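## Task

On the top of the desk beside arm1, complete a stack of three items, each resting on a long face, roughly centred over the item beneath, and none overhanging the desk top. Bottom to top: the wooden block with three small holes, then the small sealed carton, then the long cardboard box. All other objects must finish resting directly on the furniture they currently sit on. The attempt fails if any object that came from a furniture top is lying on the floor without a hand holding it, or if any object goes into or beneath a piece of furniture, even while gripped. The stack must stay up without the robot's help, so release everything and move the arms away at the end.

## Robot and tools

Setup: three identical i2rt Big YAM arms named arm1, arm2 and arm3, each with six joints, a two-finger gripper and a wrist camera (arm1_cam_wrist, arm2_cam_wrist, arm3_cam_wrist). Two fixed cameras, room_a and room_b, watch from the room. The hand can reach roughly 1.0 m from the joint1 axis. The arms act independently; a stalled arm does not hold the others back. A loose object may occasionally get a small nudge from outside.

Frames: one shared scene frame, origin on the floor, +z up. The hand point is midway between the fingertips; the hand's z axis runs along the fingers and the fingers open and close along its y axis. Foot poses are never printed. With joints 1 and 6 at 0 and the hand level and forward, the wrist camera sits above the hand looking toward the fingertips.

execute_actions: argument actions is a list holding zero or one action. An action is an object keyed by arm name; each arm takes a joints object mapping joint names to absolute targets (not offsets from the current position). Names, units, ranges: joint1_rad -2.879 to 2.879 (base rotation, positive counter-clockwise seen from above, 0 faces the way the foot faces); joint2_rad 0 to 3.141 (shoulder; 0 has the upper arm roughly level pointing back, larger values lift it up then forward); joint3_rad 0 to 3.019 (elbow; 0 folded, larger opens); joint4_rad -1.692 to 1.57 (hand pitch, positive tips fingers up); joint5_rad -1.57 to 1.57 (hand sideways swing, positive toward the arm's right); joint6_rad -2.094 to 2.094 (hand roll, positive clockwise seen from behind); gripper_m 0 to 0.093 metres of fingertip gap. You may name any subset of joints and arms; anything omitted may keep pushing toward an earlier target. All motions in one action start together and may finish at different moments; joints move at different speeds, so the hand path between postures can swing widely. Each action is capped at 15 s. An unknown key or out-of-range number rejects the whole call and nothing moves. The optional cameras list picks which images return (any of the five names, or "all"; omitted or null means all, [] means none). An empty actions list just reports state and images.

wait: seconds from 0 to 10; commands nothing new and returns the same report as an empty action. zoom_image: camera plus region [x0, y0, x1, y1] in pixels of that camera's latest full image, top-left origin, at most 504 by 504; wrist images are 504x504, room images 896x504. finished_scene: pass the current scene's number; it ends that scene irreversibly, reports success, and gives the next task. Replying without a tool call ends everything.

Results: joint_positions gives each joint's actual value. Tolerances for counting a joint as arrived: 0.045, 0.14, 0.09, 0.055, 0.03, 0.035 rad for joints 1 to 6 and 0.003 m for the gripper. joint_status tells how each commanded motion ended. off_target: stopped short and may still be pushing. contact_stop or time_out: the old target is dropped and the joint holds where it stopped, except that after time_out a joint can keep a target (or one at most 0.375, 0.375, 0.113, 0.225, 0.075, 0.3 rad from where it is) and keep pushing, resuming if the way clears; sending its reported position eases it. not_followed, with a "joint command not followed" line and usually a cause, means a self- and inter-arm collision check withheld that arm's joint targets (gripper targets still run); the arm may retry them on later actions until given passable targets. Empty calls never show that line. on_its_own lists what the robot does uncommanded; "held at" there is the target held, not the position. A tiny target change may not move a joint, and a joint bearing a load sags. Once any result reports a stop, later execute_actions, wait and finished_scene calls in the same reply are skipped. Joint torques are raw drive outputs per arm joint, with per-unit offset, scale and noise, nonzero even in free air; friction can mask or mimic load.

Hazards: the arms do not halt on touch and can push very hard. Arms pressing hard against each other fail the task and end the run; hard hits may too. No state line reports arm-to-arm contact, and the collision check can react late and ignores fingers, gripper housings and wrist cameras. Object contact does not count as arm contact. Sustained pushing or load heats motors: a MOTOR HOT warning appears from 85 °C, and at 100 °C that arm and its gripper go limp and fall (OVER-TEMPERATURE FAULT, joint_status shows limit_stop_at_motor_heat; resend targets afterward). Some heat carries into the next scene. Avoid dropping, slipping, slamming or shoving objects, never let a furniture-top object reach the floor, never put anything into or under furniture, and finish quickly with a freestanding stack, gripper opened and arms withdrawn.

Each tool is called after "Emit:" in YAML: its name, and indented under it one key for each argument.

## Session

Emit:
execute_actions:
  actions: []

Scene clock: 0.00 s.
Joint torques (N m, as the arm reports them, + toward a larger angle): no reading
arm1.joint_positions: joint1_rad=+0.344 joint2_rad=+0.386 joint3_rad=+1.397 joint4_rad=-1.379 joint5_rad=+0.244 joint6_rad=-0.771 gripper_m=+0.095
arm1.joint_status: not commanded
arm1.hand: x=-1.1576 y=+0.2401 z=+1.3716 quat_wxyz=(-0.090, -0.421, -0.702, +0.568) (m; scene frame)
arm2.joint_positions: joint1_rad=+0.590 joint2_rad=+0.383 joint3_rad=+1.385 joint4_rad=-1.258 joint5_rad=-0.280 joint6_rad=+0.612 gripper_m=+0.094
arm2.joint_status: not commanded
arm2.hand: x=-0.1190 y=-0.1547 z=+1.4830 quat_wxyz=(-0.050, +0.571, -0.539, -0.618) (m; scene frame)
arm3.joint_positions: joint1_rad=+0.339 joint2_rad=+0.633 joint3_rad=+1.392 joint4_rad=-1.417 joint5_rad=-0.175 joint6_rad=-0.260 gripper_m=+0.095
arm3.joint_status: not commanded
arm3.hand: x=+0.9946 y=+0.0806 z=+1.3304 quat_wxyz=(-0.218, +0.833, -0.332, -0.386) (m; scene frame)
pictures: arm1_cam_wrist, arm2_cam_wrist, arm3_cam_wrist, room_a, room_b
Images, in order (width x height): arm1_cam_wrist 504x504, arm2_cam_wrist 504x504, arm3_cam_wrist 504x504, room_a 896x504, room_b 896x504.

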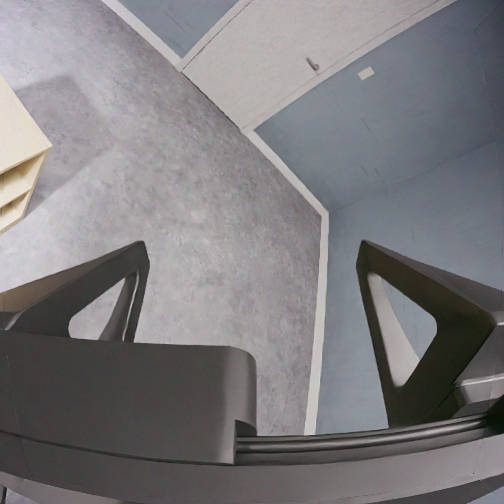

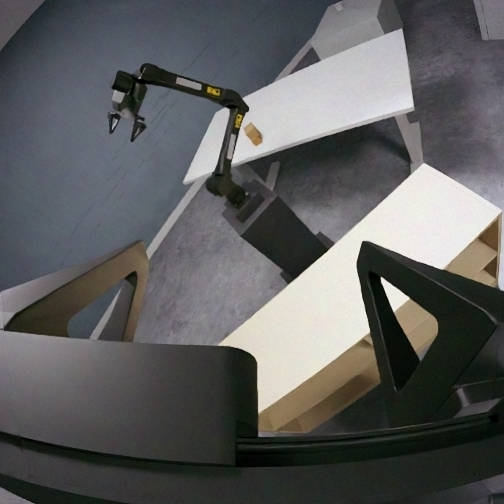

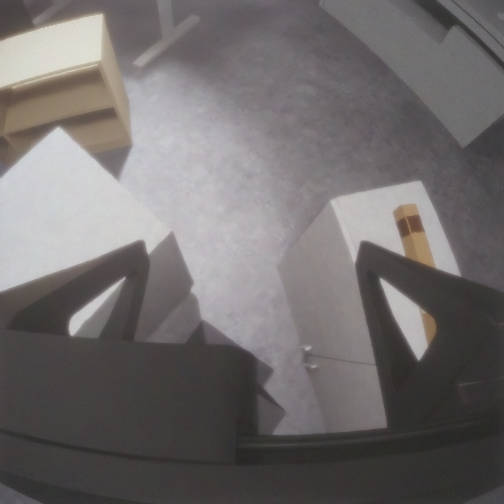

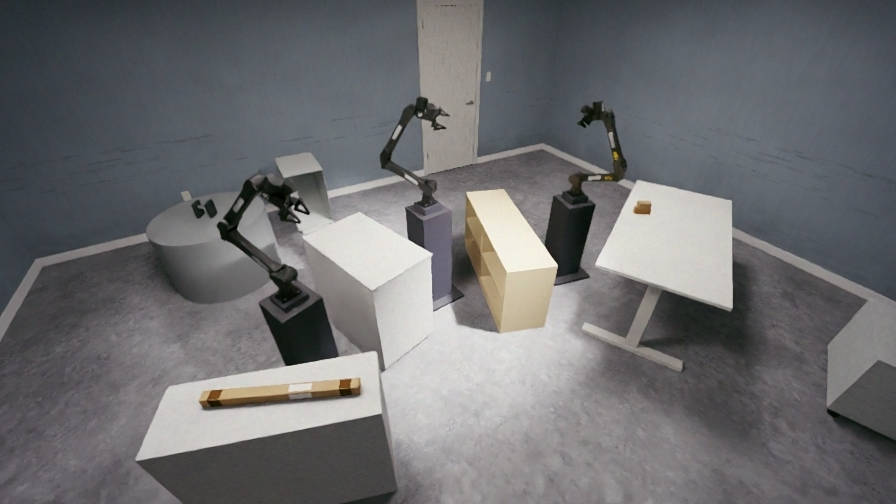

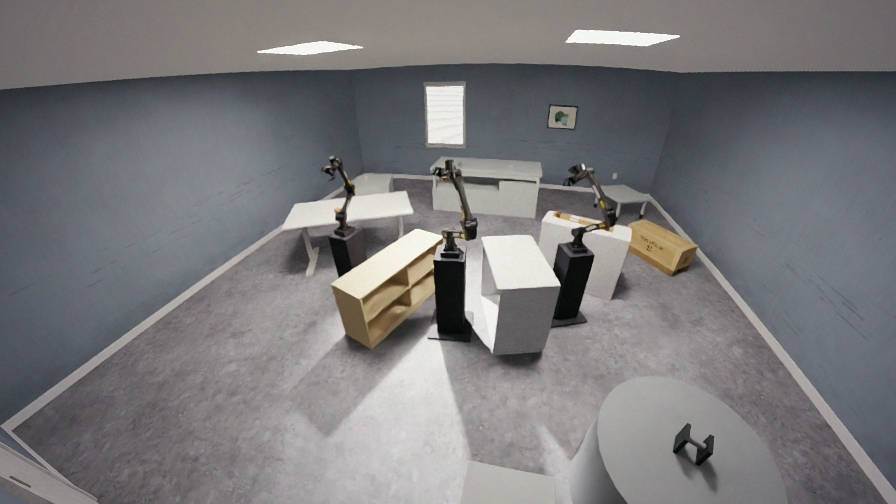

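Emit:
zoom_image:
  camera: "room_a"
  region: [590, 170, 740, 260]

Emit:
zoom_image:
  camera: "arm2_cam_wrist"
  region: [170, 20, 430, 200]

Emit:
zoom_image:
  camera: "room_b"
  region: [270, 150, 720, 300]

Region (590, 170, 740, 260) of room_a's 896x504 image, scaled by 3.360, with more detail than that image has; it fills the top 302 rows of this view, and the rest is white.

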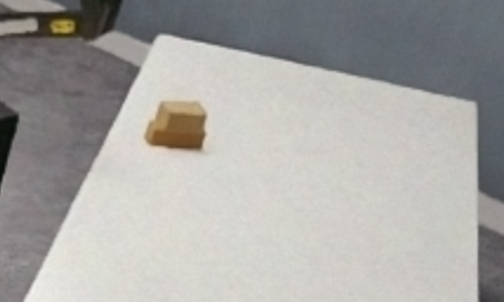

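Region (170, 20, 430, 200) of arm2_cam_wrist's 504x504 image, scaled by 1.938, with more detail than that image has; it fills the top 349 rows of this view, and the rest is white.

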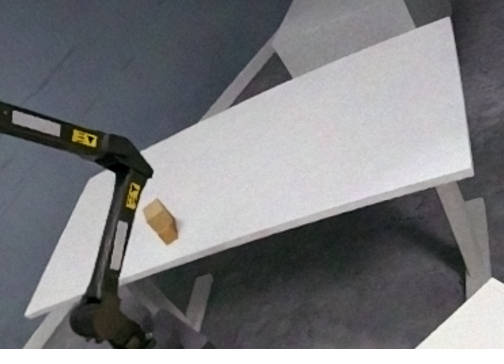

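Region (270, 150, 720, 300) of room_b's 896x504 image, scaled by 1.120, with more detail than that image has.

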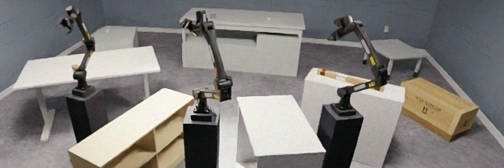

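Emit:
execute_actions:
  actions:
    - {"arm1":{"joints":{"joint1_rad":-2.22,"joint2_rad":2.0,"joint3_rad":2.2,"joint4_rad":-1.68,"joint5_rad":0,"joint6_rad":0}},"arm2":{"joints":{"joint1_rad":-1.454,"joint2_rad":1.87,"joint3_rad":1.87,"joint4_rad":-1.52,"joint5_rad":0,"joint6_rad":1.407}},"arm3":{"joints":{"joint1_rad":-0.686,"joint2_rad":1.84,"joint3_rad":1.52,"joint4_rad":-1.21,"joint5_rad":0,"joint6_rad":1.78}}}

Scene clock: 9.23 s.
Joint torques (N m, as the arm reports them, + toward a larger angle): arm1=[  0.63 -19.66  12.05   0.42  -0.19   0.04] | arm2=[ -1.05 -19.94   8.38  -0.22   0.05   0.06] | arm3=[ -0.31 -16.44  10.94   0.41   0.1    0.08]
arm1.joint_positions: joint1_rad=-2.228 joint2_rad=+2.010 joint3_rad=+2.169 joint4_rad=-1.674 joint5_rad=+0.002 joint6_rad=-0.015 gripper_m=+0.095
arm1.joint_status: all done
arm1.hand: x=-1.3810 y=+0.9286 z=+1.0562 quat_wxyz=(+0.010, -0.851, +0.525, +0.027) (m; scene frame)
arm2.joint_positions: joint1_rad=-1.462 joint2_rad=+1.886 joint3_rad=+1.860 joint4_rad=-1.509 joint5_rad=+0.002 joint6_rad=+1.394 gripper_m=+0.094
arm2.joint_status: all done
arm2.hand: x=+0.5745 y=-0.2707 z=+1.0980 quat_wxyz=(-0.010, -0.655, -0.755, -0.016) (m; scene frame)
arm3.joint_positions: joint1_rad=-0.693 joint2_rad=+1.825 joint3_rad=+1.507 joint4_rad=-1.216 joint5_rad=+0.000 joint6_rad=+1.768 gripper_m=+0.095
arm3.joint_status: all done
arm3.hand: x=+1.4251 y=+0.3581 z=+0.9255 quat_wxyz=(-0.008, -0.374, -0.927, -0.019) (m; scene frame)
pictures: arm1_cam_wrist, arm2_cam_wrist, arm3_cam_wrist, room_a, room_b
Images, in order (width x height): arm1_cam_wrist 504x504, arm2_cam_wrist 504x504, arm3_cam_wrist 504x504, room_a 896x504, room_b 896x504.

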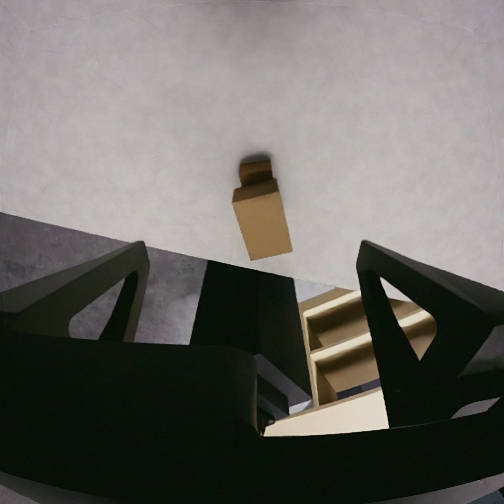

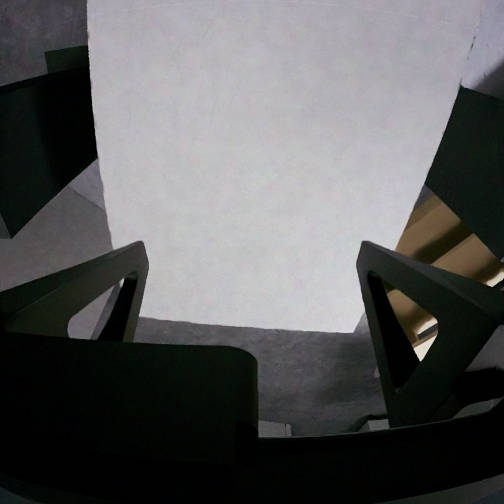

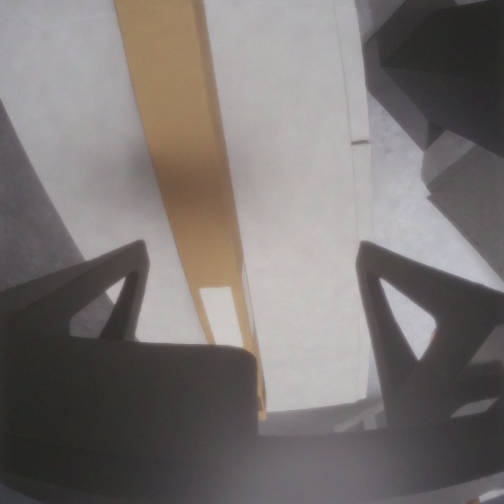

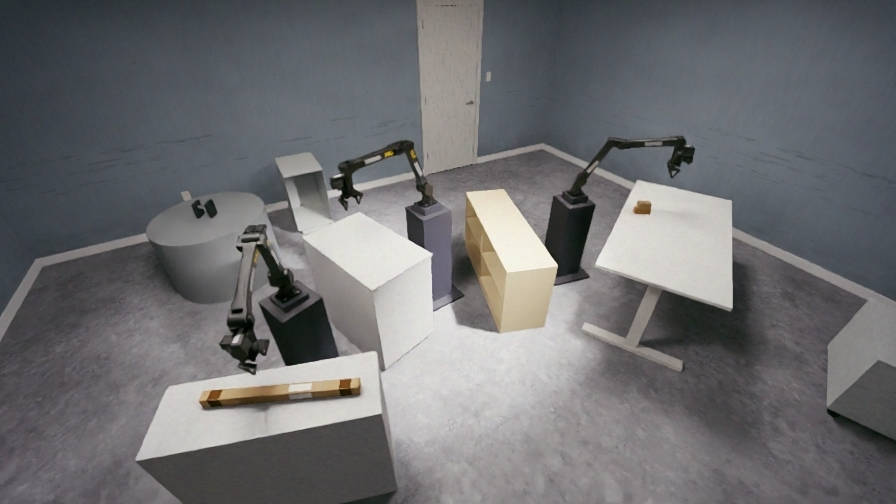

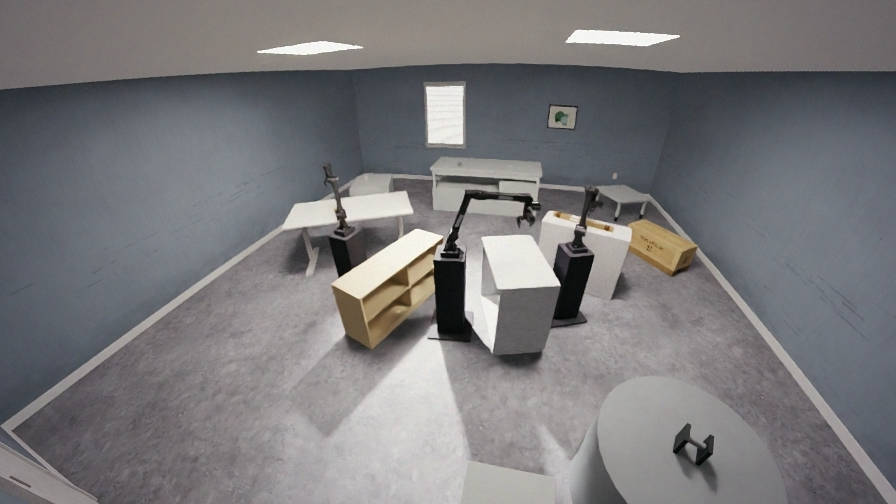

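Emit:
zoom_image:
  camera: "arm1_cam_wrist"
  region: [190, 130, 350, 290]

Emit:
zoom_image:
  camera: "room_a"
  region: [600, 170, 700, 240]

Region (190, 130, 350, 290) of arm1_cam_wrist's 504x504 image, scaled by 3.150, with more detail than that image has.

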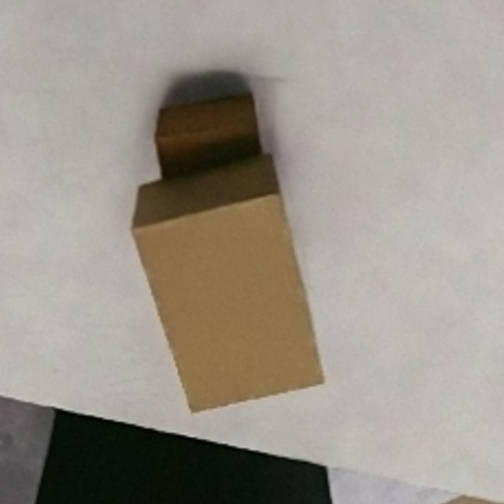

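Region (600, 170, 700, 240) of room_a's 896x504 image, scaled by 5.040, with more detail than that image has; it fills the top 353 rows of this view, and the rest is white.

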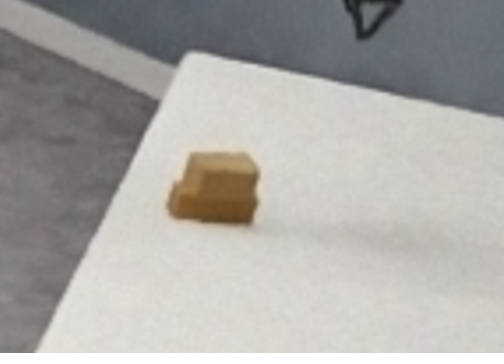

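Emit:
execute_actions:
  actions:
    - {"arm1":{"joints":{"joint1_rad":1.359,"joint2_rad":1.87,"joint3_rad":2.04,"joint4_rad":-1.68,"joint6_rad":1.396}},"arm3":{"joints":{"joint1_rad":-0.687,"joint2_rad":2.02,"joint3_rad":1.705,"joint4_rad":-1.22,"joint6_rad":1.66}}}
  cameras: ["arm3_cam_wrist"]

Scene clock: 19.80 s.
Joint torques (N m, as the arm reports them, + toward a larger angle): arm1=[ -1.13 -19.13   8.69   0.4    0.03   0.06] | arm2=[ -0.78 -20.17   8.3   -0.19   0.07   0.05] | arm3=[ -0.48 -18.76  13.05   0.     0.1   -0.16]
arm1.joint_positions: joint1_rad=+1.367 joint2_rad=+1.887 joint3_rad=+2.046 joint4_rad=-1.674 joint5_rad=+0.000 joint6_rad=+1.378 gripper_m=+0.095
arm1.joint_status: all done
arm1.hand: x=-0.6374 y=-0.0116 z=+1.0781 quat_wxyz=(-0.025, -0.853, -0.521, -0.003) (m; scene frame)
arm2.joint_positions: joint1_rad=-1.462 joint2_rad=+1.886 joint3_rad=+1.860 joint4_rad=-1.509 joint5_rad=+0.002 joint6_rad=+1.394 gripper_m=+0.094
arm2.joint_status: not commanded
arm2.hand: x=+0.5745 y=-0.2707 z=+1.0980 quat_wxyz=(-0.010, -0.655, -0.755, -0.016) (m; scene frame)
arm3.joint_positions: joint1_rad=-0.693 joint2_rad=+2.008 joint3_rad=+1.671 joint4_rad=-1.216 joint5_rad=+0.000 joint6_rad=+1.672 gripper_m=+0.095
arm3.joint_status: all done
arm3.hand: x=+1.4544 y=+0.4033 z=+0.8835 quat_wxyz=(-0.007, -0.329, -0.944, -0.010) (m; scene frame)
pictures: arm3_cam_wrist
Images, in order (width x height): arm3_cam_wrist 504x504.

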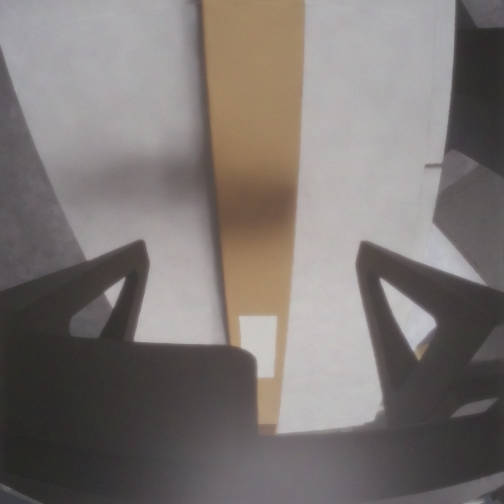

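Emit:
execute_actions:
  actions:
    - {"arm3":{"joints":{"joint2_rad":2.125,"joint3_rad":1.585,"joint4_rad":-1.035}}}
  cameras: ["arm3_cam_wrist","room_a"]

Scene clock: 21.20 s.
Joint torques (N m, as the arm reports them, + toward a larger angle): arm1=[ -1.11 -19.09   8.7    0.39   0.03   0.07] | arm2=[ -0.97 -19.98   8.34  -0.19   0.07   0.08] | arm3=[ -0.44 -20.25   9.8    0.73   0.1   -0.15]
arm1.joint_positions: joint1_rad=+1.367 joint2_rad=+1.887 joint3_rad=+2.046 joint4_rad=-1.674 joint5_rad=+0.000 joint6_rad=+1.378 gripper_m=+0.095
arm1.joint_status: not commanded
arm1.hand: x=-0.6374 y=-0.0116 z=+1.0781 quat_wxyz=(-0.025, -0.853, -0.521, -0.003) (m; scene frame)
arm2.joint_positions: joint1_rad=-1.462 joint2_rad=+1.886 joint3_rad=+1.860 joint4_rad=-1.509 joint5_rad=+0.002 joint6_rad=+1.394 gripper_m=+0.094
arm2.joint_status: not commanded
arm2.hand: x=+0.5745 y=-0.2707 z=+1.0980 quat_wxyz=(-0.010, -0.655, -0.755, -0.016) (m; scene frame)
arm3.joint_positions: joint1_rad=-0.693 joint2_rad=+2.124 joint3_rad=+1.575 joint4_rad=-1.053 joint5_rad=+0.000 joint6_rad=+1.671 gripper_m=+0.095
arm3.joint_status: all done
arm3.hand: x=+1.4492 y=+0.3935 z=+0.7827 quat_wxyz=(-0.001, -0.329, -0.944, +0.014) (m; scene frame)
pictures: arm3_cam_wrist, room_a
Images, in order (width x height): arm3_cam_wrist 504x504, room_a 896x504.

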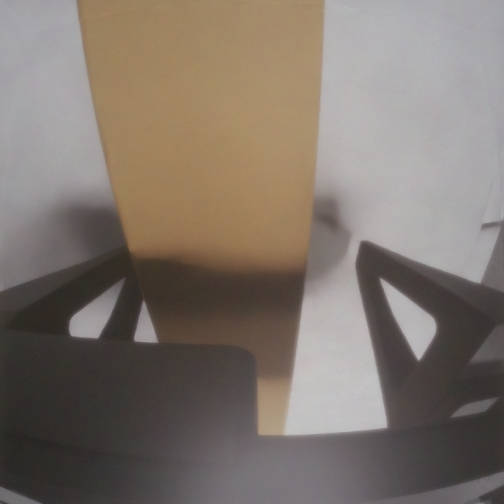

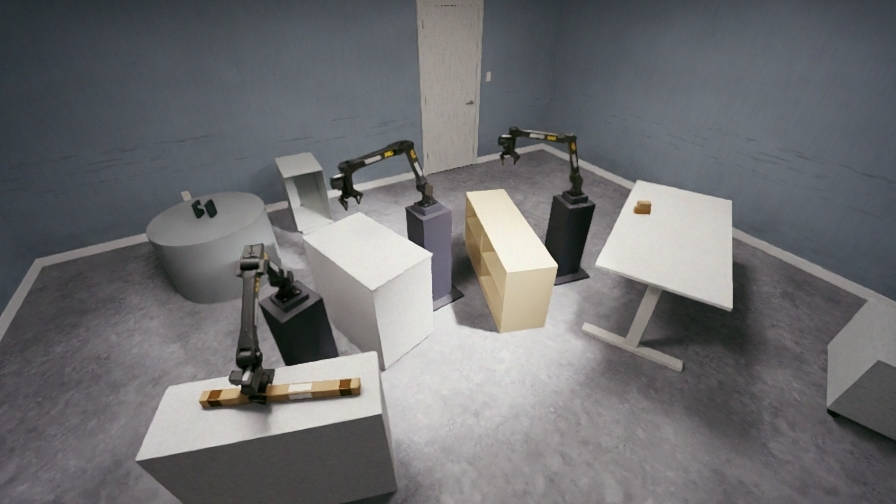

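Emit:
execute_actions:
  actions:
    - {"arm3":{"joints":{"gripper_m":0.025}}}
  cameras: ["arm3_cam_wrist"]

Scene clock: 22.17 s.
Joint torques (N m, as the arm reports them, + toward a larger angle): arm1=[ -1.15 -19.1    8.7    0.38   0.03   0.06] | arm2=[ -1.04 -20.06   8.29  -0.18   0.07   0.06] | arm3=[ -0.47 -20.02   9.57   0.68   0.1   -0.12]
arm1.joint_positions: joint1_rad=+1.367 joint2_rad=+1.887 joint3_rad=+2.046 joint4_rad=-1.674 joint5_rad=+0.000 joint6_rad=+1.378 gripper_m=+0.095
arm1.joint_status: not commanded
arm1.hand: x=-0.6374 y=-0.0116 z=+1.0781 quat_wxyz=(-0.025, -0.853, -0.521, -0.003) (m; scene frame)
arm2.joint_positions: joint1_rad=-1.462 joint2_rad=+1.886 joint3_rad=+1.860 joint4_rad=-1.509 joint5_rad=+0.002 joint6_rad=+1.394 gripper_m=+0.094
arm2.joint_status: not commanded
arm2.hand: x=+0.5745 y=-0.2707 z=+1.0980 quat_wxyz=(-0.010, -0.655, -0.755, -0.016) (m; scene frame)
arm3.joint_positions: joint1_rad=-0.693 joint2_rad=+2.124 joint3_rad=+1.575 joint4_rad=-1.051 joint5_rad=+0.000 joint6_rad=+1.669 gripper_m=+0.049
arm3.joint_status: gripper_m off_target (ended at +0.049, target +0.025)
arm3.hand: x=+1.4494 y=+0.3939 z=+0.7827 quat_wxyz=(-0.001, -0.327, -0.945, +0.013) (m; scene frame)
pictures: arm3_cam_wrist
Images, in order (width x height): arm3_cam_wrist 504x504.

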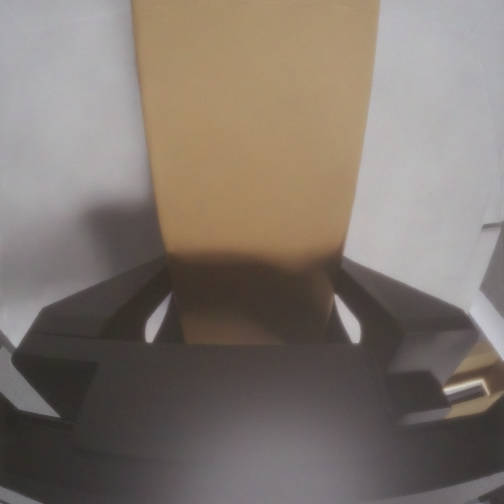

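Emit:
execute_actions:
  actions:
    - {"arm3":{"joints":{"joint2_rad":1.89,"joint3_rad":1.725,"joint4_rad":-1.365}}}
  cameras: []

Emit:
execute_actions:
  actions:
    - {"arm3":{"joints":{"joint1_rad":1.424,"joint6_rad":1.405}}}
  cameras: ["arm2_cam_wrist","arm3_cam_wrist","room_a","room_b"]

Scene clock: 24.23 s.
Joint torques (N m, as the arm reports them, + toward a larger angle): arm1=[ -1.15 -19.11   8.7    0.39   0.03   0.07] | arm2=[ -0.81 -19.96   8.37  -0.16   0.07   0.08] | arm3=[ -0.45 -16.67  10.98  -0.49   0.1   -0.13]
arm1.joint_positions: joint1_rad=+1.367 joint2_rad=+1.887 joint3_rad=+2.046 joint4_rad=-1.674 joint5_rad=+0.000 joint6_rad=+1.378 gripper_m=+0.095
arm1.joint_status: not commanded
arm1.hand: x=-0.6374 y=-0.0116 z=+1.0781 quat_wxyz=(-0.025, -0.853, -0.521, -0.003) (m; scene frame)
arm2.joint_positions: joint1_rad=-1.462 joint2_rad=+1.886 joint3_rad=+1.860 joint4_rad=-1.509 joint5_rad=+0.002 joint6_rad=+1.394 gripper_m=+0.094
arm2.joint_status: not commanded
arm2.hand: x=+0.5745 y=-0.2707 z=+1.0980 quat_wxyz=(-0.010, -0.655, -0.755, -0.016) (m; scene frame)
arm3.joint_positions: joint1_rad=-0.693 joint2_rad=+1.875 joint3_rad=+1.717 joint4_rad=-1.347 joint5_rad=+0.000 joint6_rad=+1.669 gripper_m=+0.049
arm3.joint_status: all done
arm3.hand: x=+1.4455 y=+0.3909 z=+0.9772 quat_wxyz=(-0.012, -0.327, -0.944, -0.033) (m; scene frame)
pictures: none
No camera images: the call's "cameras" was empty. Leave "cameras" out to get every camera's image.

Scene clock: 26.47 s.
Joint torques (N m, as the arm reports them, + toward a larger angle): arm1=[ -1.13 -19.1    8.7    0.39   0.03   0.07] | arm2=[ -0.81 -19.71   8.27  -0.17   0.05   0.06] | arm3=[ -2.3  -17.69  10.93  -0.51   0.09  -0.14]
arm1.joint_positions: joint1_rad=+1.367 joint2_rad=+1.887 joint3_rad=+2.046 joint4_rad=-1.674 joint5_rad=+0.000 joint6_rad=+1.378 gripper_m=+0.095
arm1.joint_status: not commanded
arm1.hand: x=-0.6374 y=-0.0116 z=+1.0781 quat_wxyz=(-0.025, -0.853, -0.521, -0.003) (m; scene frame)
arm2.joint_positions: joint1_rad=-1.462 joint2_rad=+1.886 joint3_rad=+1.860 joint4_rad=-1.509 joint5_rad=+0.002 joint6_rad=+1.394 gripper_m=+0.094
arm2.joint_status: not commanded
arm2.hand: x=+0.5745 y=-0.2707 z=+1.0980 quat_wxyz=(-0.010, -0.655, -0.755, -0.016) (m; scene frame)
arm3.joint_positions: joint1_rad=+1.432 joint2_rad=+1.877 joint3_rad=+1.717 joint4_rad=-1.347 joint5_rad=+0.000 joint6_rad=+1.415 gripper_m=+0.049
arm3.joint_status: all done
arm3.hand: x=+0.5319 y=-0.0999 z=+0.9672 quat_wxyz=(+0.018, +0.755, -0.655, -0.020) (m; scene frame)
pictures: arm2_cam_wrist, arm3_cam_wrist, room_a, room_b
Images, in order (width x height): arm2_cam_wrist 504x504, arm3_cam_wrist 504x504, room_a 896x504, room_b 896x504.

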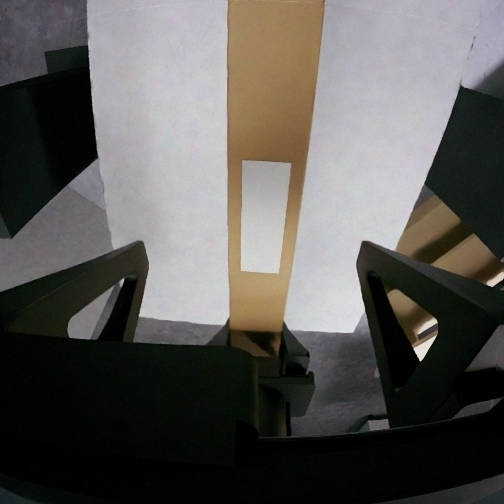

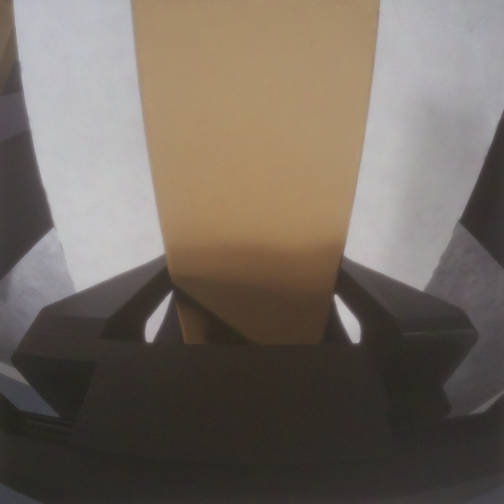

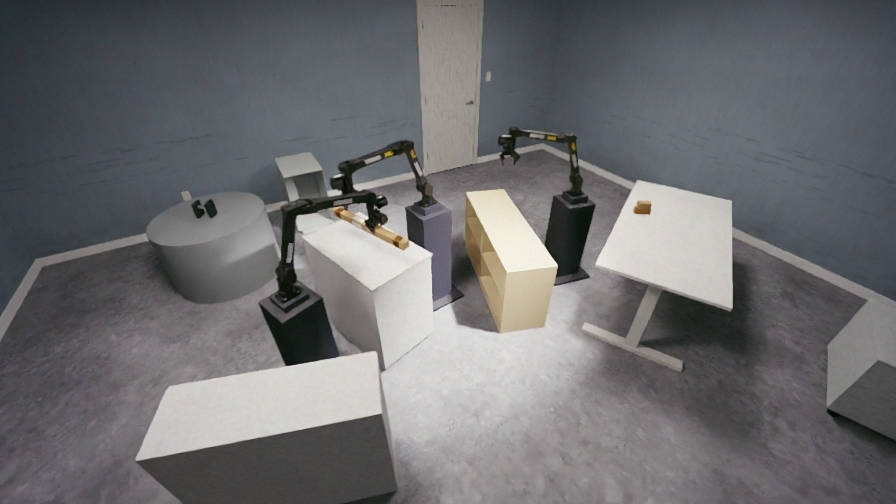

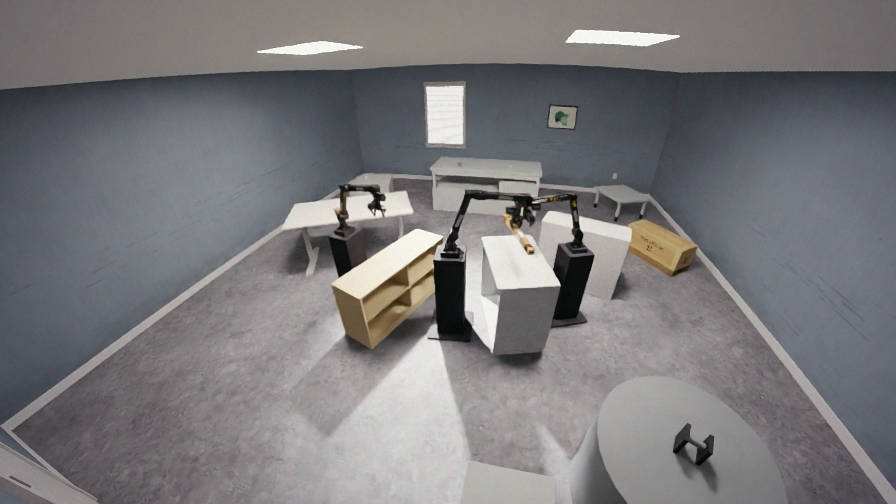

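Emit:
execute_actions:
  actions:
    - {"arm2":{"joints":{"joint1_rad":-1.5,"joint2_rad":1.985,"joint3_rad":1.675,"joint4_rad":-1.25,"joint6_rad":1.355}},"arm3":{"joints":{"joint4_rad":-1.445}}}
  cameras: ["arm2_cam_wrist","arm3_cam_wrist","room_a"]

Scene clock: 29.90 s.
Joint torques (N m, as the arm reports them, + toward a larger angle): arm1=[ -1.14 -19.09   8.7    0.39   0.03   0.07] | arm2=[ -2.32 -20.56   7.39   0.7    0.05  -0.18] | arm3=[ -1.37 -17.5   10.76  -0.65   0.09  -0.13]
arm1.joint_positions: joint1_rad=+1.367 joint2_rad=+1.887 joint3_rad=+2.046 joint4_rad=-1.674 joint5_rad=+0.000 joint6_rad=+1.378 gripper_m=+0.095
arm1.joint_status: not commanded
arm1.hand: x=-0.6374 y=-0.0116 z=+1.0781 quat_wxyz=(-0.025, -0.853, -0.521, -0.003) (m; scene frame)
arm2.joint_positions: joint1_rad=-1.499 joint2_rad=+1.995 joint3_rad=+1.671 joint4_rad=-1.262 joint5_rad=+0.002 joint6_rad=+1.368 gripper_m=+0.094
arm2.joint_status: all done
arm2.hand: x=+0.5765 y=-0.2910 z=+0.9639 quat_wxyz=(+0.011, -0.659, -0.752, +0.000) (m; scene frame)
arm3.joint_positions: joint1_rad=+1.432 joint2_rad=+1.877 joint3_rad=+1.717 joint4_rad=-1.427 joint5_rad=+0.000 joint6_rad=+1.415 gripper_m=+0.049
arm3.joint_status: all done
arm3.hand: x=+0.5516 y=-0.1002 z=+0.9670 quat_wxyz=(-0.008, +0.755, -0.655, +0.010) (m; scene frame)
pictures: arm2_cam_wrist, arm3_cam_wrist, room_a
Images, in order (width x height): arm2_cam_wrist 504x504, arm3_cam_wrist 504x504, room_a 896x504.

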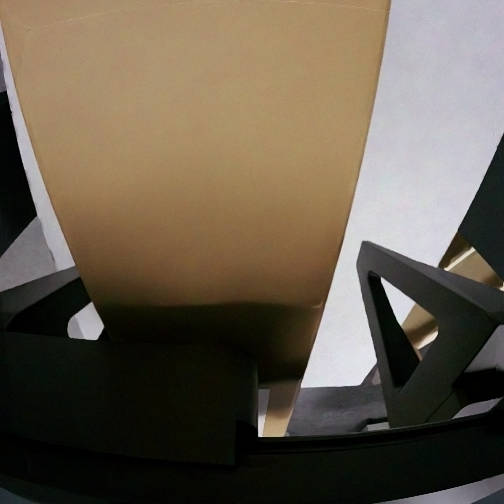

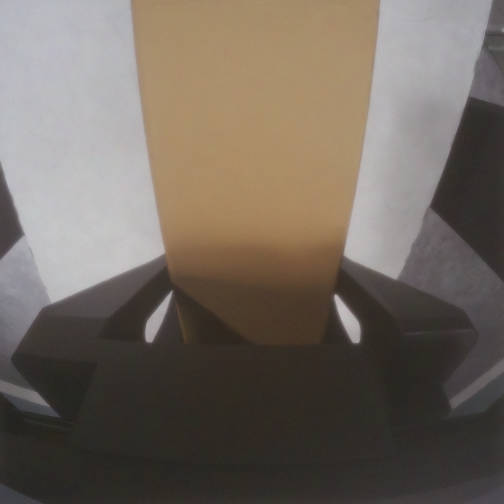

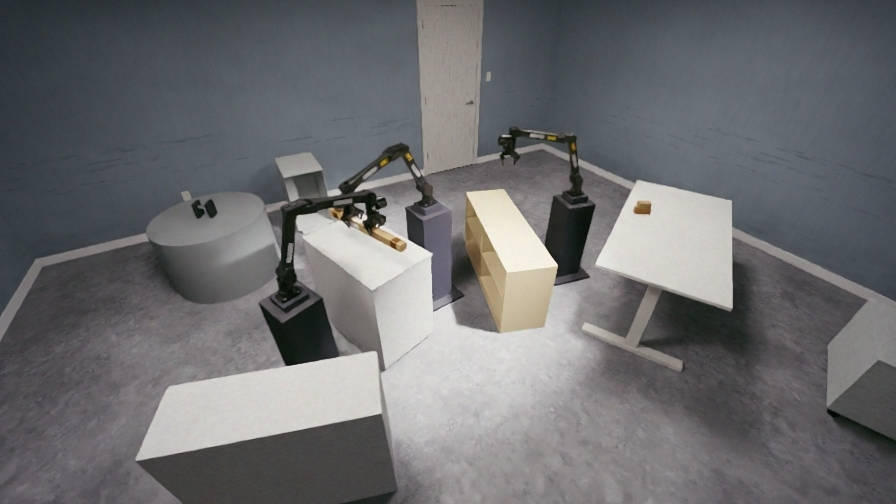

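Emit:
zoom_image:
  camera: "room_a"
  region: [300, 160, 440, 270]

Region (300, 160, 440, 270) of room_a's 896x504 image, scaled by 3.600, with more detail than that image has; it fills the top 396 rows of this view, and the rest is white.

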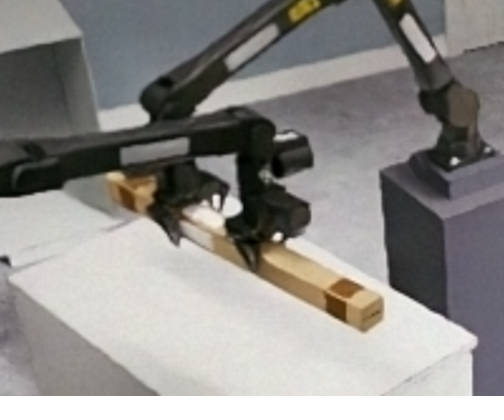

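Emit:
execute_actions:
  actions:
    - {"arm2":{"joints":{"gripper_m":0.025}}}
  cameras: ["arm2_cam_wrist"]

Emit:
execute_actions:
  actions:
    - {"arm3":{"joints":{"gripper_m":0.093}}}
  cameras: ["arm2_cam_wrist","arm3_cam_wrist","room_a"]

Scene clock: 32.53 s.
Joint torques (N m, as the arm reports them, + toward a larger angle): arm1=[ -1.11 -19.1    8.7    0.4    0.03   0.07] | arm2=[ -1.49 -20.15   7.43  -0.3    0.25  -0.24] | arm3=[ -1.27 -17.45  10.73  -0.69   0.19  -0.4 ]
arm1.joint_positions: joint1_rad=+1.367 joint2_rad=+1.887 joint3_rad=+2.046 joint4_rad=-1.674 joint5_rad=+0.000 joint6_rad=+1.378 gripper_m=+0.095
arm1.joint_status: not commanded
arm1.hand: x=-0.6374 y=-0.0116 z=+1.0781 quat_wxyz=(-0.025, -0.853, -0.521, -0.003) (m; scene frame)
arm2.joint_positions: joint1_rad=-1.499 joint2_rad=+1.995 joint3_rad=+1.671 joint4_rad=-1.238 joint5_rad=-0.003 joint6_rad=+1.376 gripper_m=+0.049
arm2.joint_status: gripper_m off_target (ended at +0.049, target +0.025)
arm2.hand: x=+0.5825 y=-0.2906 z=+0.9639 quat_wxyz=(+0.002, -0.663, -0.749, -0.009) (m; scene frame)
arm3.joint_positions: joint1_rad=+1.431 joint2_rad=+1.877 joint3_rad=+1.718 joint4_rad=-1.426 joint5_rad=-0.003 joint6_rad=+1.438 gripper_m=+0.049
arm3.joint_status: not commanded
arm3.hand: x=+0.5511 y=-0.1001 z=+0.9671 quat_wxyz=(-0.007, +0.747, -0.664, +0.010) (m; scene frame)
pictures: arm2_cam_wrist
Images, in order (width x height): arm2_cam_wrist 504x504.

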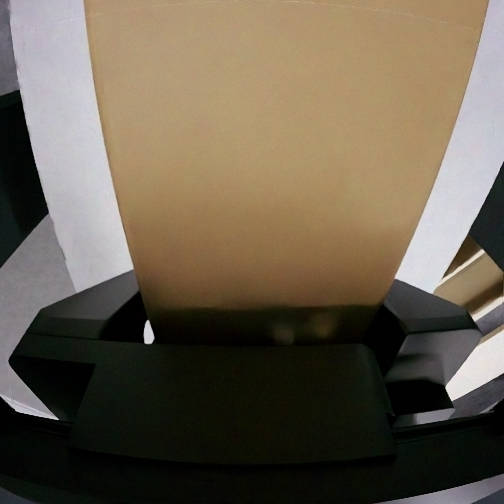

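Scene clock: 33.27 s.
Joint torques (N m, as the arm reports them, + toward a larger angle): arm1=[ -1.13 -19.08   8.7    0.39   0.03   0.06] | arm2=[ -1.43 -20.46   7.39  -0.17   0.21  -0.19] | arm3=[ -1.25 -17.59  10.76  -0.67   0.17  -0.14]
arm1.joint_positions: joint1_rad=+1.367 joint2_rad=+1.887 joint3_rad=+2.046 joint4_rad=-1.674 joint5_rad=+0.000 joint6_rad=+1.378 gripper_m=+0.095
arm1.joint_status: not commanded
arm1.hand: x=-0.6374 y=-0.0116 z=+1.0781 quat_wxyz=(-0.025, -0.853, -0.521, -0.003) (m; scene frame)
arm2.joint_positions: joint1_rad=-1.499 joint2_rad=+1.995 joint3_rad=+1.671 joint4_rad=-1.239 joint5_rad=-0.001 joint6_rad=+1.368 gripper_m=+0.049
arm2.joint_status: not commanded
arm2.hand: x=+0.5822 y=-0.2908 z=+0.9639 quat_wxyz=(+0.002, -0.659, -0.752, -0.008) (m; scene frame)
arm3.joint_positions: joint1_rad=+1.431 joint2_rad=+1.877 joint3_rad=+1.718 joint4_rad=-1.427 joint5_rad=-0.002 joint6_rad=+1.417 gripper_m=+0.093
arm3.joint_status: all done
arm3.hand: x=+0.5515 y=-0.1000 z=+0.9671 quat_wxyz=(-0.007, +0.754, -0.657, +0.011) (m; scene frame)
pictures: arm2_cam_wrist, arm3_cam_wrist, room_a
Images, in order (width x height): arm2_cam_wrist 504x504, arm3_cam_wrist 504x504, room_a 896x504.

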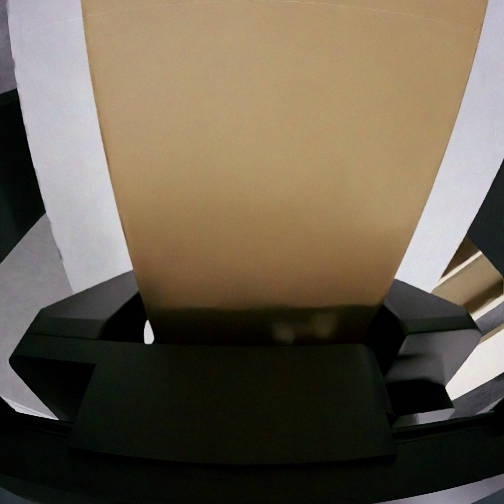

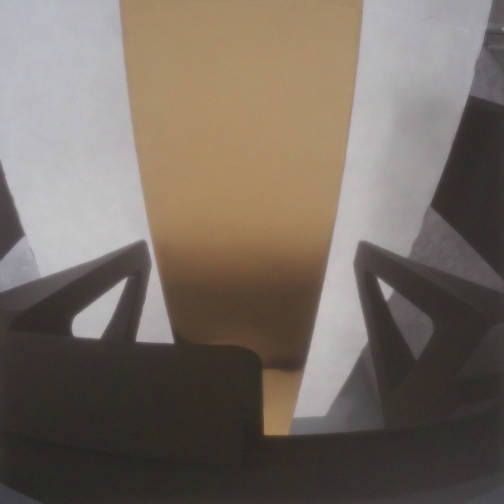

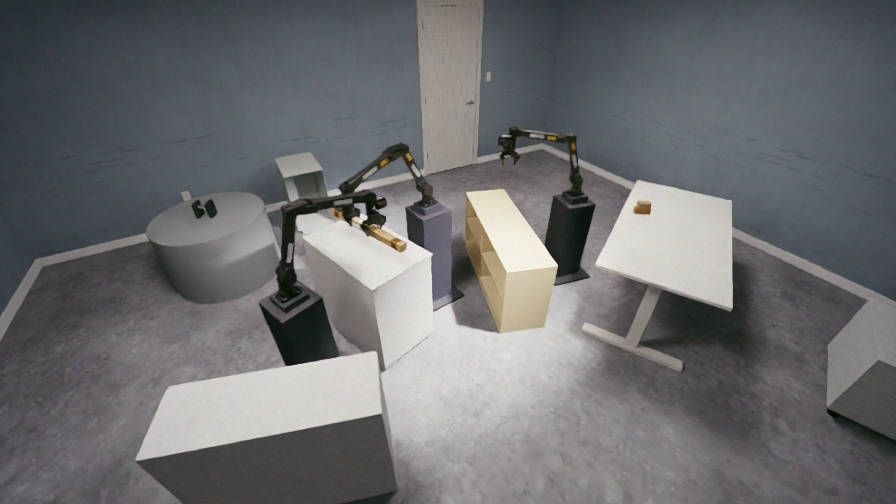

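Emit:
execute_actions:
  actions:
    - {"arm3":{"joints":{"joint2_rad":1.0}}}
  cameras: ["room_b"]

Emit:
execute_actions:
  actions:
    - {"arm2":{"joints":{"joint1_rad":1.071,"joint2_rad":2.275,"joint3_rad":2.05,"joint4_rad":-1.32,"joint6_rad":1.426}},"arm3":{"joints":{"joint1_rad":0.3}}}
  cameras: ["arm1_cam_wrist","arm2_cam_wrist","room_a","room_b"]

Scene clock: 38.57 s.
Joint torques (N m, as the arm reports them, + toward a larger angle): arm1=[ -1.17 -19.11   8.7    0.4    0.03   0.06] | arm2=[ -1.77 -20.21   7.39  -0.24   0.19  -0.18] | arm3=[-1.28 -2.98  9.41  0.88  0.13 -0.23]
arm1.joint_positions: joint1_rad=+1.367 joint2_rad=+1.887 joint3_rad=+2.046 joint4_rad=-1.674 joint5_rad=+0.000 joint6_rad=+1.378 gripper_m=+0.095
arm1.joint_status: not commanded
arm1.hand: x=-0.6374 y=-0.0116 z=+1.0781 quat_wxyz=(-0.025, -0.853, -0.521, -0.003) (m; scene frame)
arm2.joint_positions: joint1_rad=-1.499 joint2_rad=+1.995 joint3_rad=+1.671 joint4_rad=-1.239 joint5_rad=-0.001 joint6_rad=+1.368 gripper_m=+0.049
arm2.joint_status: not commanded
arm2.hand: x=+0.5822 y=-0.2908 z=+0.9639 quat_wxyz=(+0.002, -0.659, -0.752, -0.008) (m; scene frame)
arm3.joint_positions: joint1_rad=+1.431 joint2_rad=+1.001 joint3_rad=+1.724 joint4_rad=-1.427 joint5_rad=-0.002 joint6_rad=+1.415 gripper_m=+0.093
arm3.joint_status: all done
arm3.hand: x=+0.7728 y=-0.1031 z=+1.3842 quat_wxyz=(+0.269, +0.687, -0.596, -0.317) (m; scene frame)
pictures: room_b
Images, in order (width x height): room_b 896x504.

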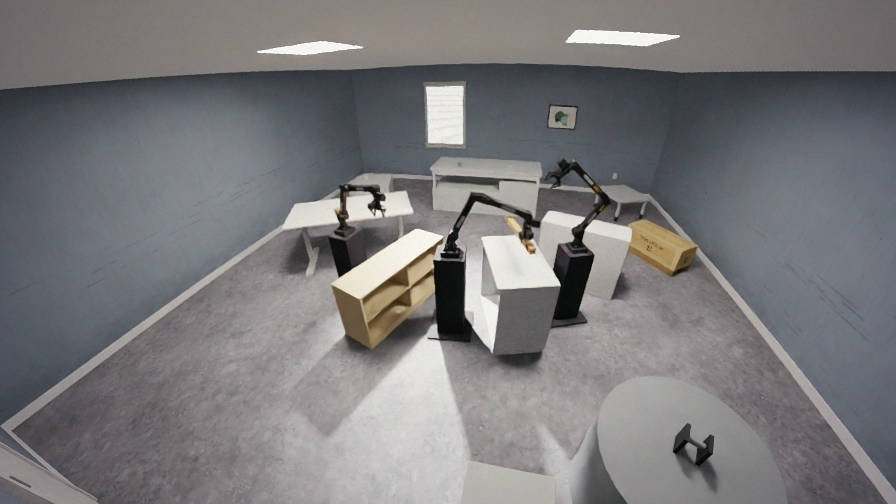

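Scene clock: 41.20 s.
Joint torques (N m, as the arm reports them, + toward a larger angle): arm1=[ -1.14 -19.11   8.7    0.38   0.03   0.07] | arm2=[ -1.79 -24.05   9.2   -0.12   0.16   0.08] | arm3=[-1.2  -3.4   9.37  0.92  0.07 -0.23]
arm1.joint_positions: joint1_rad=+1.367 joint2_rad=+1.887 joint3_rad=+2.046 joint4_rad=-1.674 joint5_rad=+0.000 joint6_rad=+1.378 gripper_m=+0.095
arm1.joint_status: not commanded
arm1.hand: x=-0.6374 y=-0.0116 z=+1.0781 quat_wxyz=(-0.025, -0.853, -0.521, -0.003) (m; scene frame)
arm2.joint_positions: joint1_rad=+1.069 joint2_rad=+2.285 joint3_rad=+2.022 joint4_rad=-1.311 joint5_rad=+0.000 joint6_rad=+1.413 gripper_m=+0.049
arm2.joint_status: all done
arm2.hand: x=-0.5703 y=+0.1686 z=+0.9192 quat_wxyz=(-0.004, +0.515, -0.857, -0.005) (m; scene frame)
arm3.joint_positions: joint1_rad=+0.306 joint2_rad=+1.001 joint3_rad=+1.724 joint4_rad=-1.427 joint5_rad=+0.000 joint6_rad=+1.415 gripper_m=+0.093
arm3.joint_status: all done
arm3.hand: x=+0.9764 y=+0.2086 z=+1.3859 quat_wxyz=(+0.053, +0.264, -0.869, -0.414) (m; scene frame)
pictures: arm1_cam_wrist, arm2_cam_wrist, room_a, room_b
Images, in order (width x height): arm1_cam_wrist 504x504, arm2_cam_wrist 504x504, room_a 896x504, room_b 896x504.

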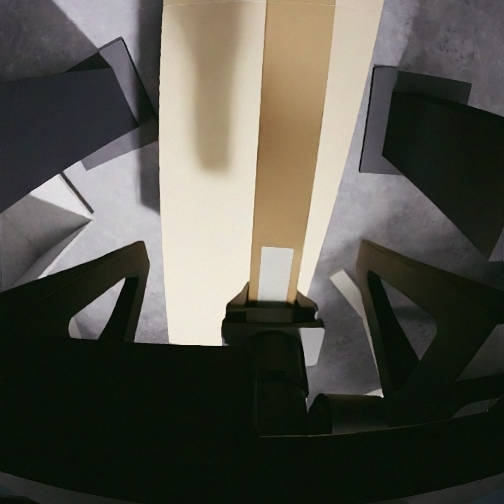

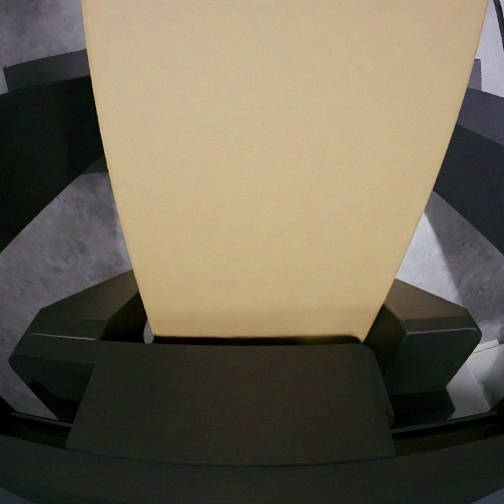

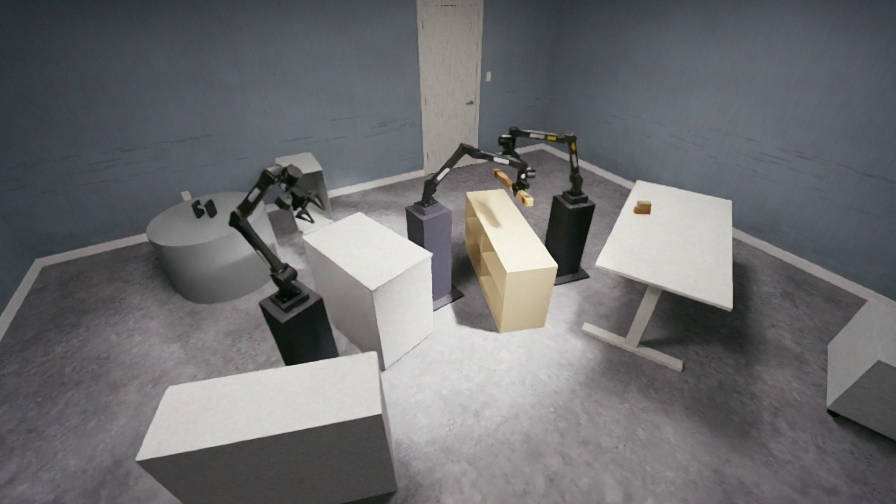

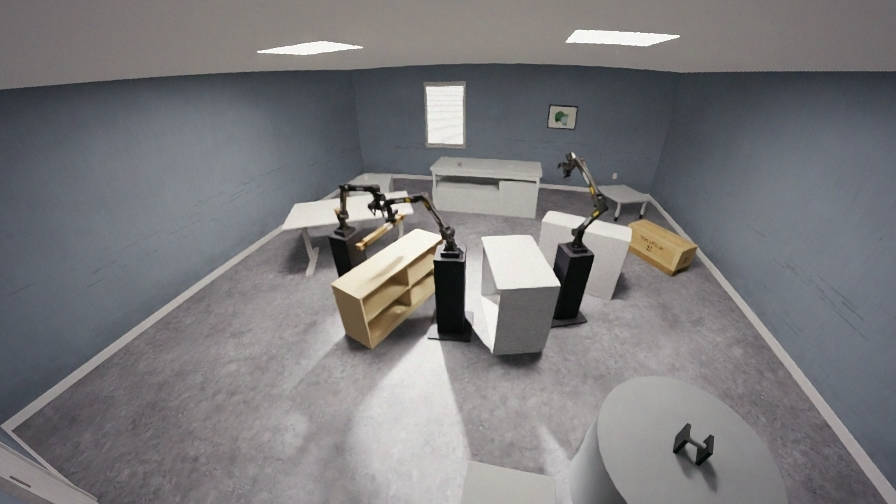

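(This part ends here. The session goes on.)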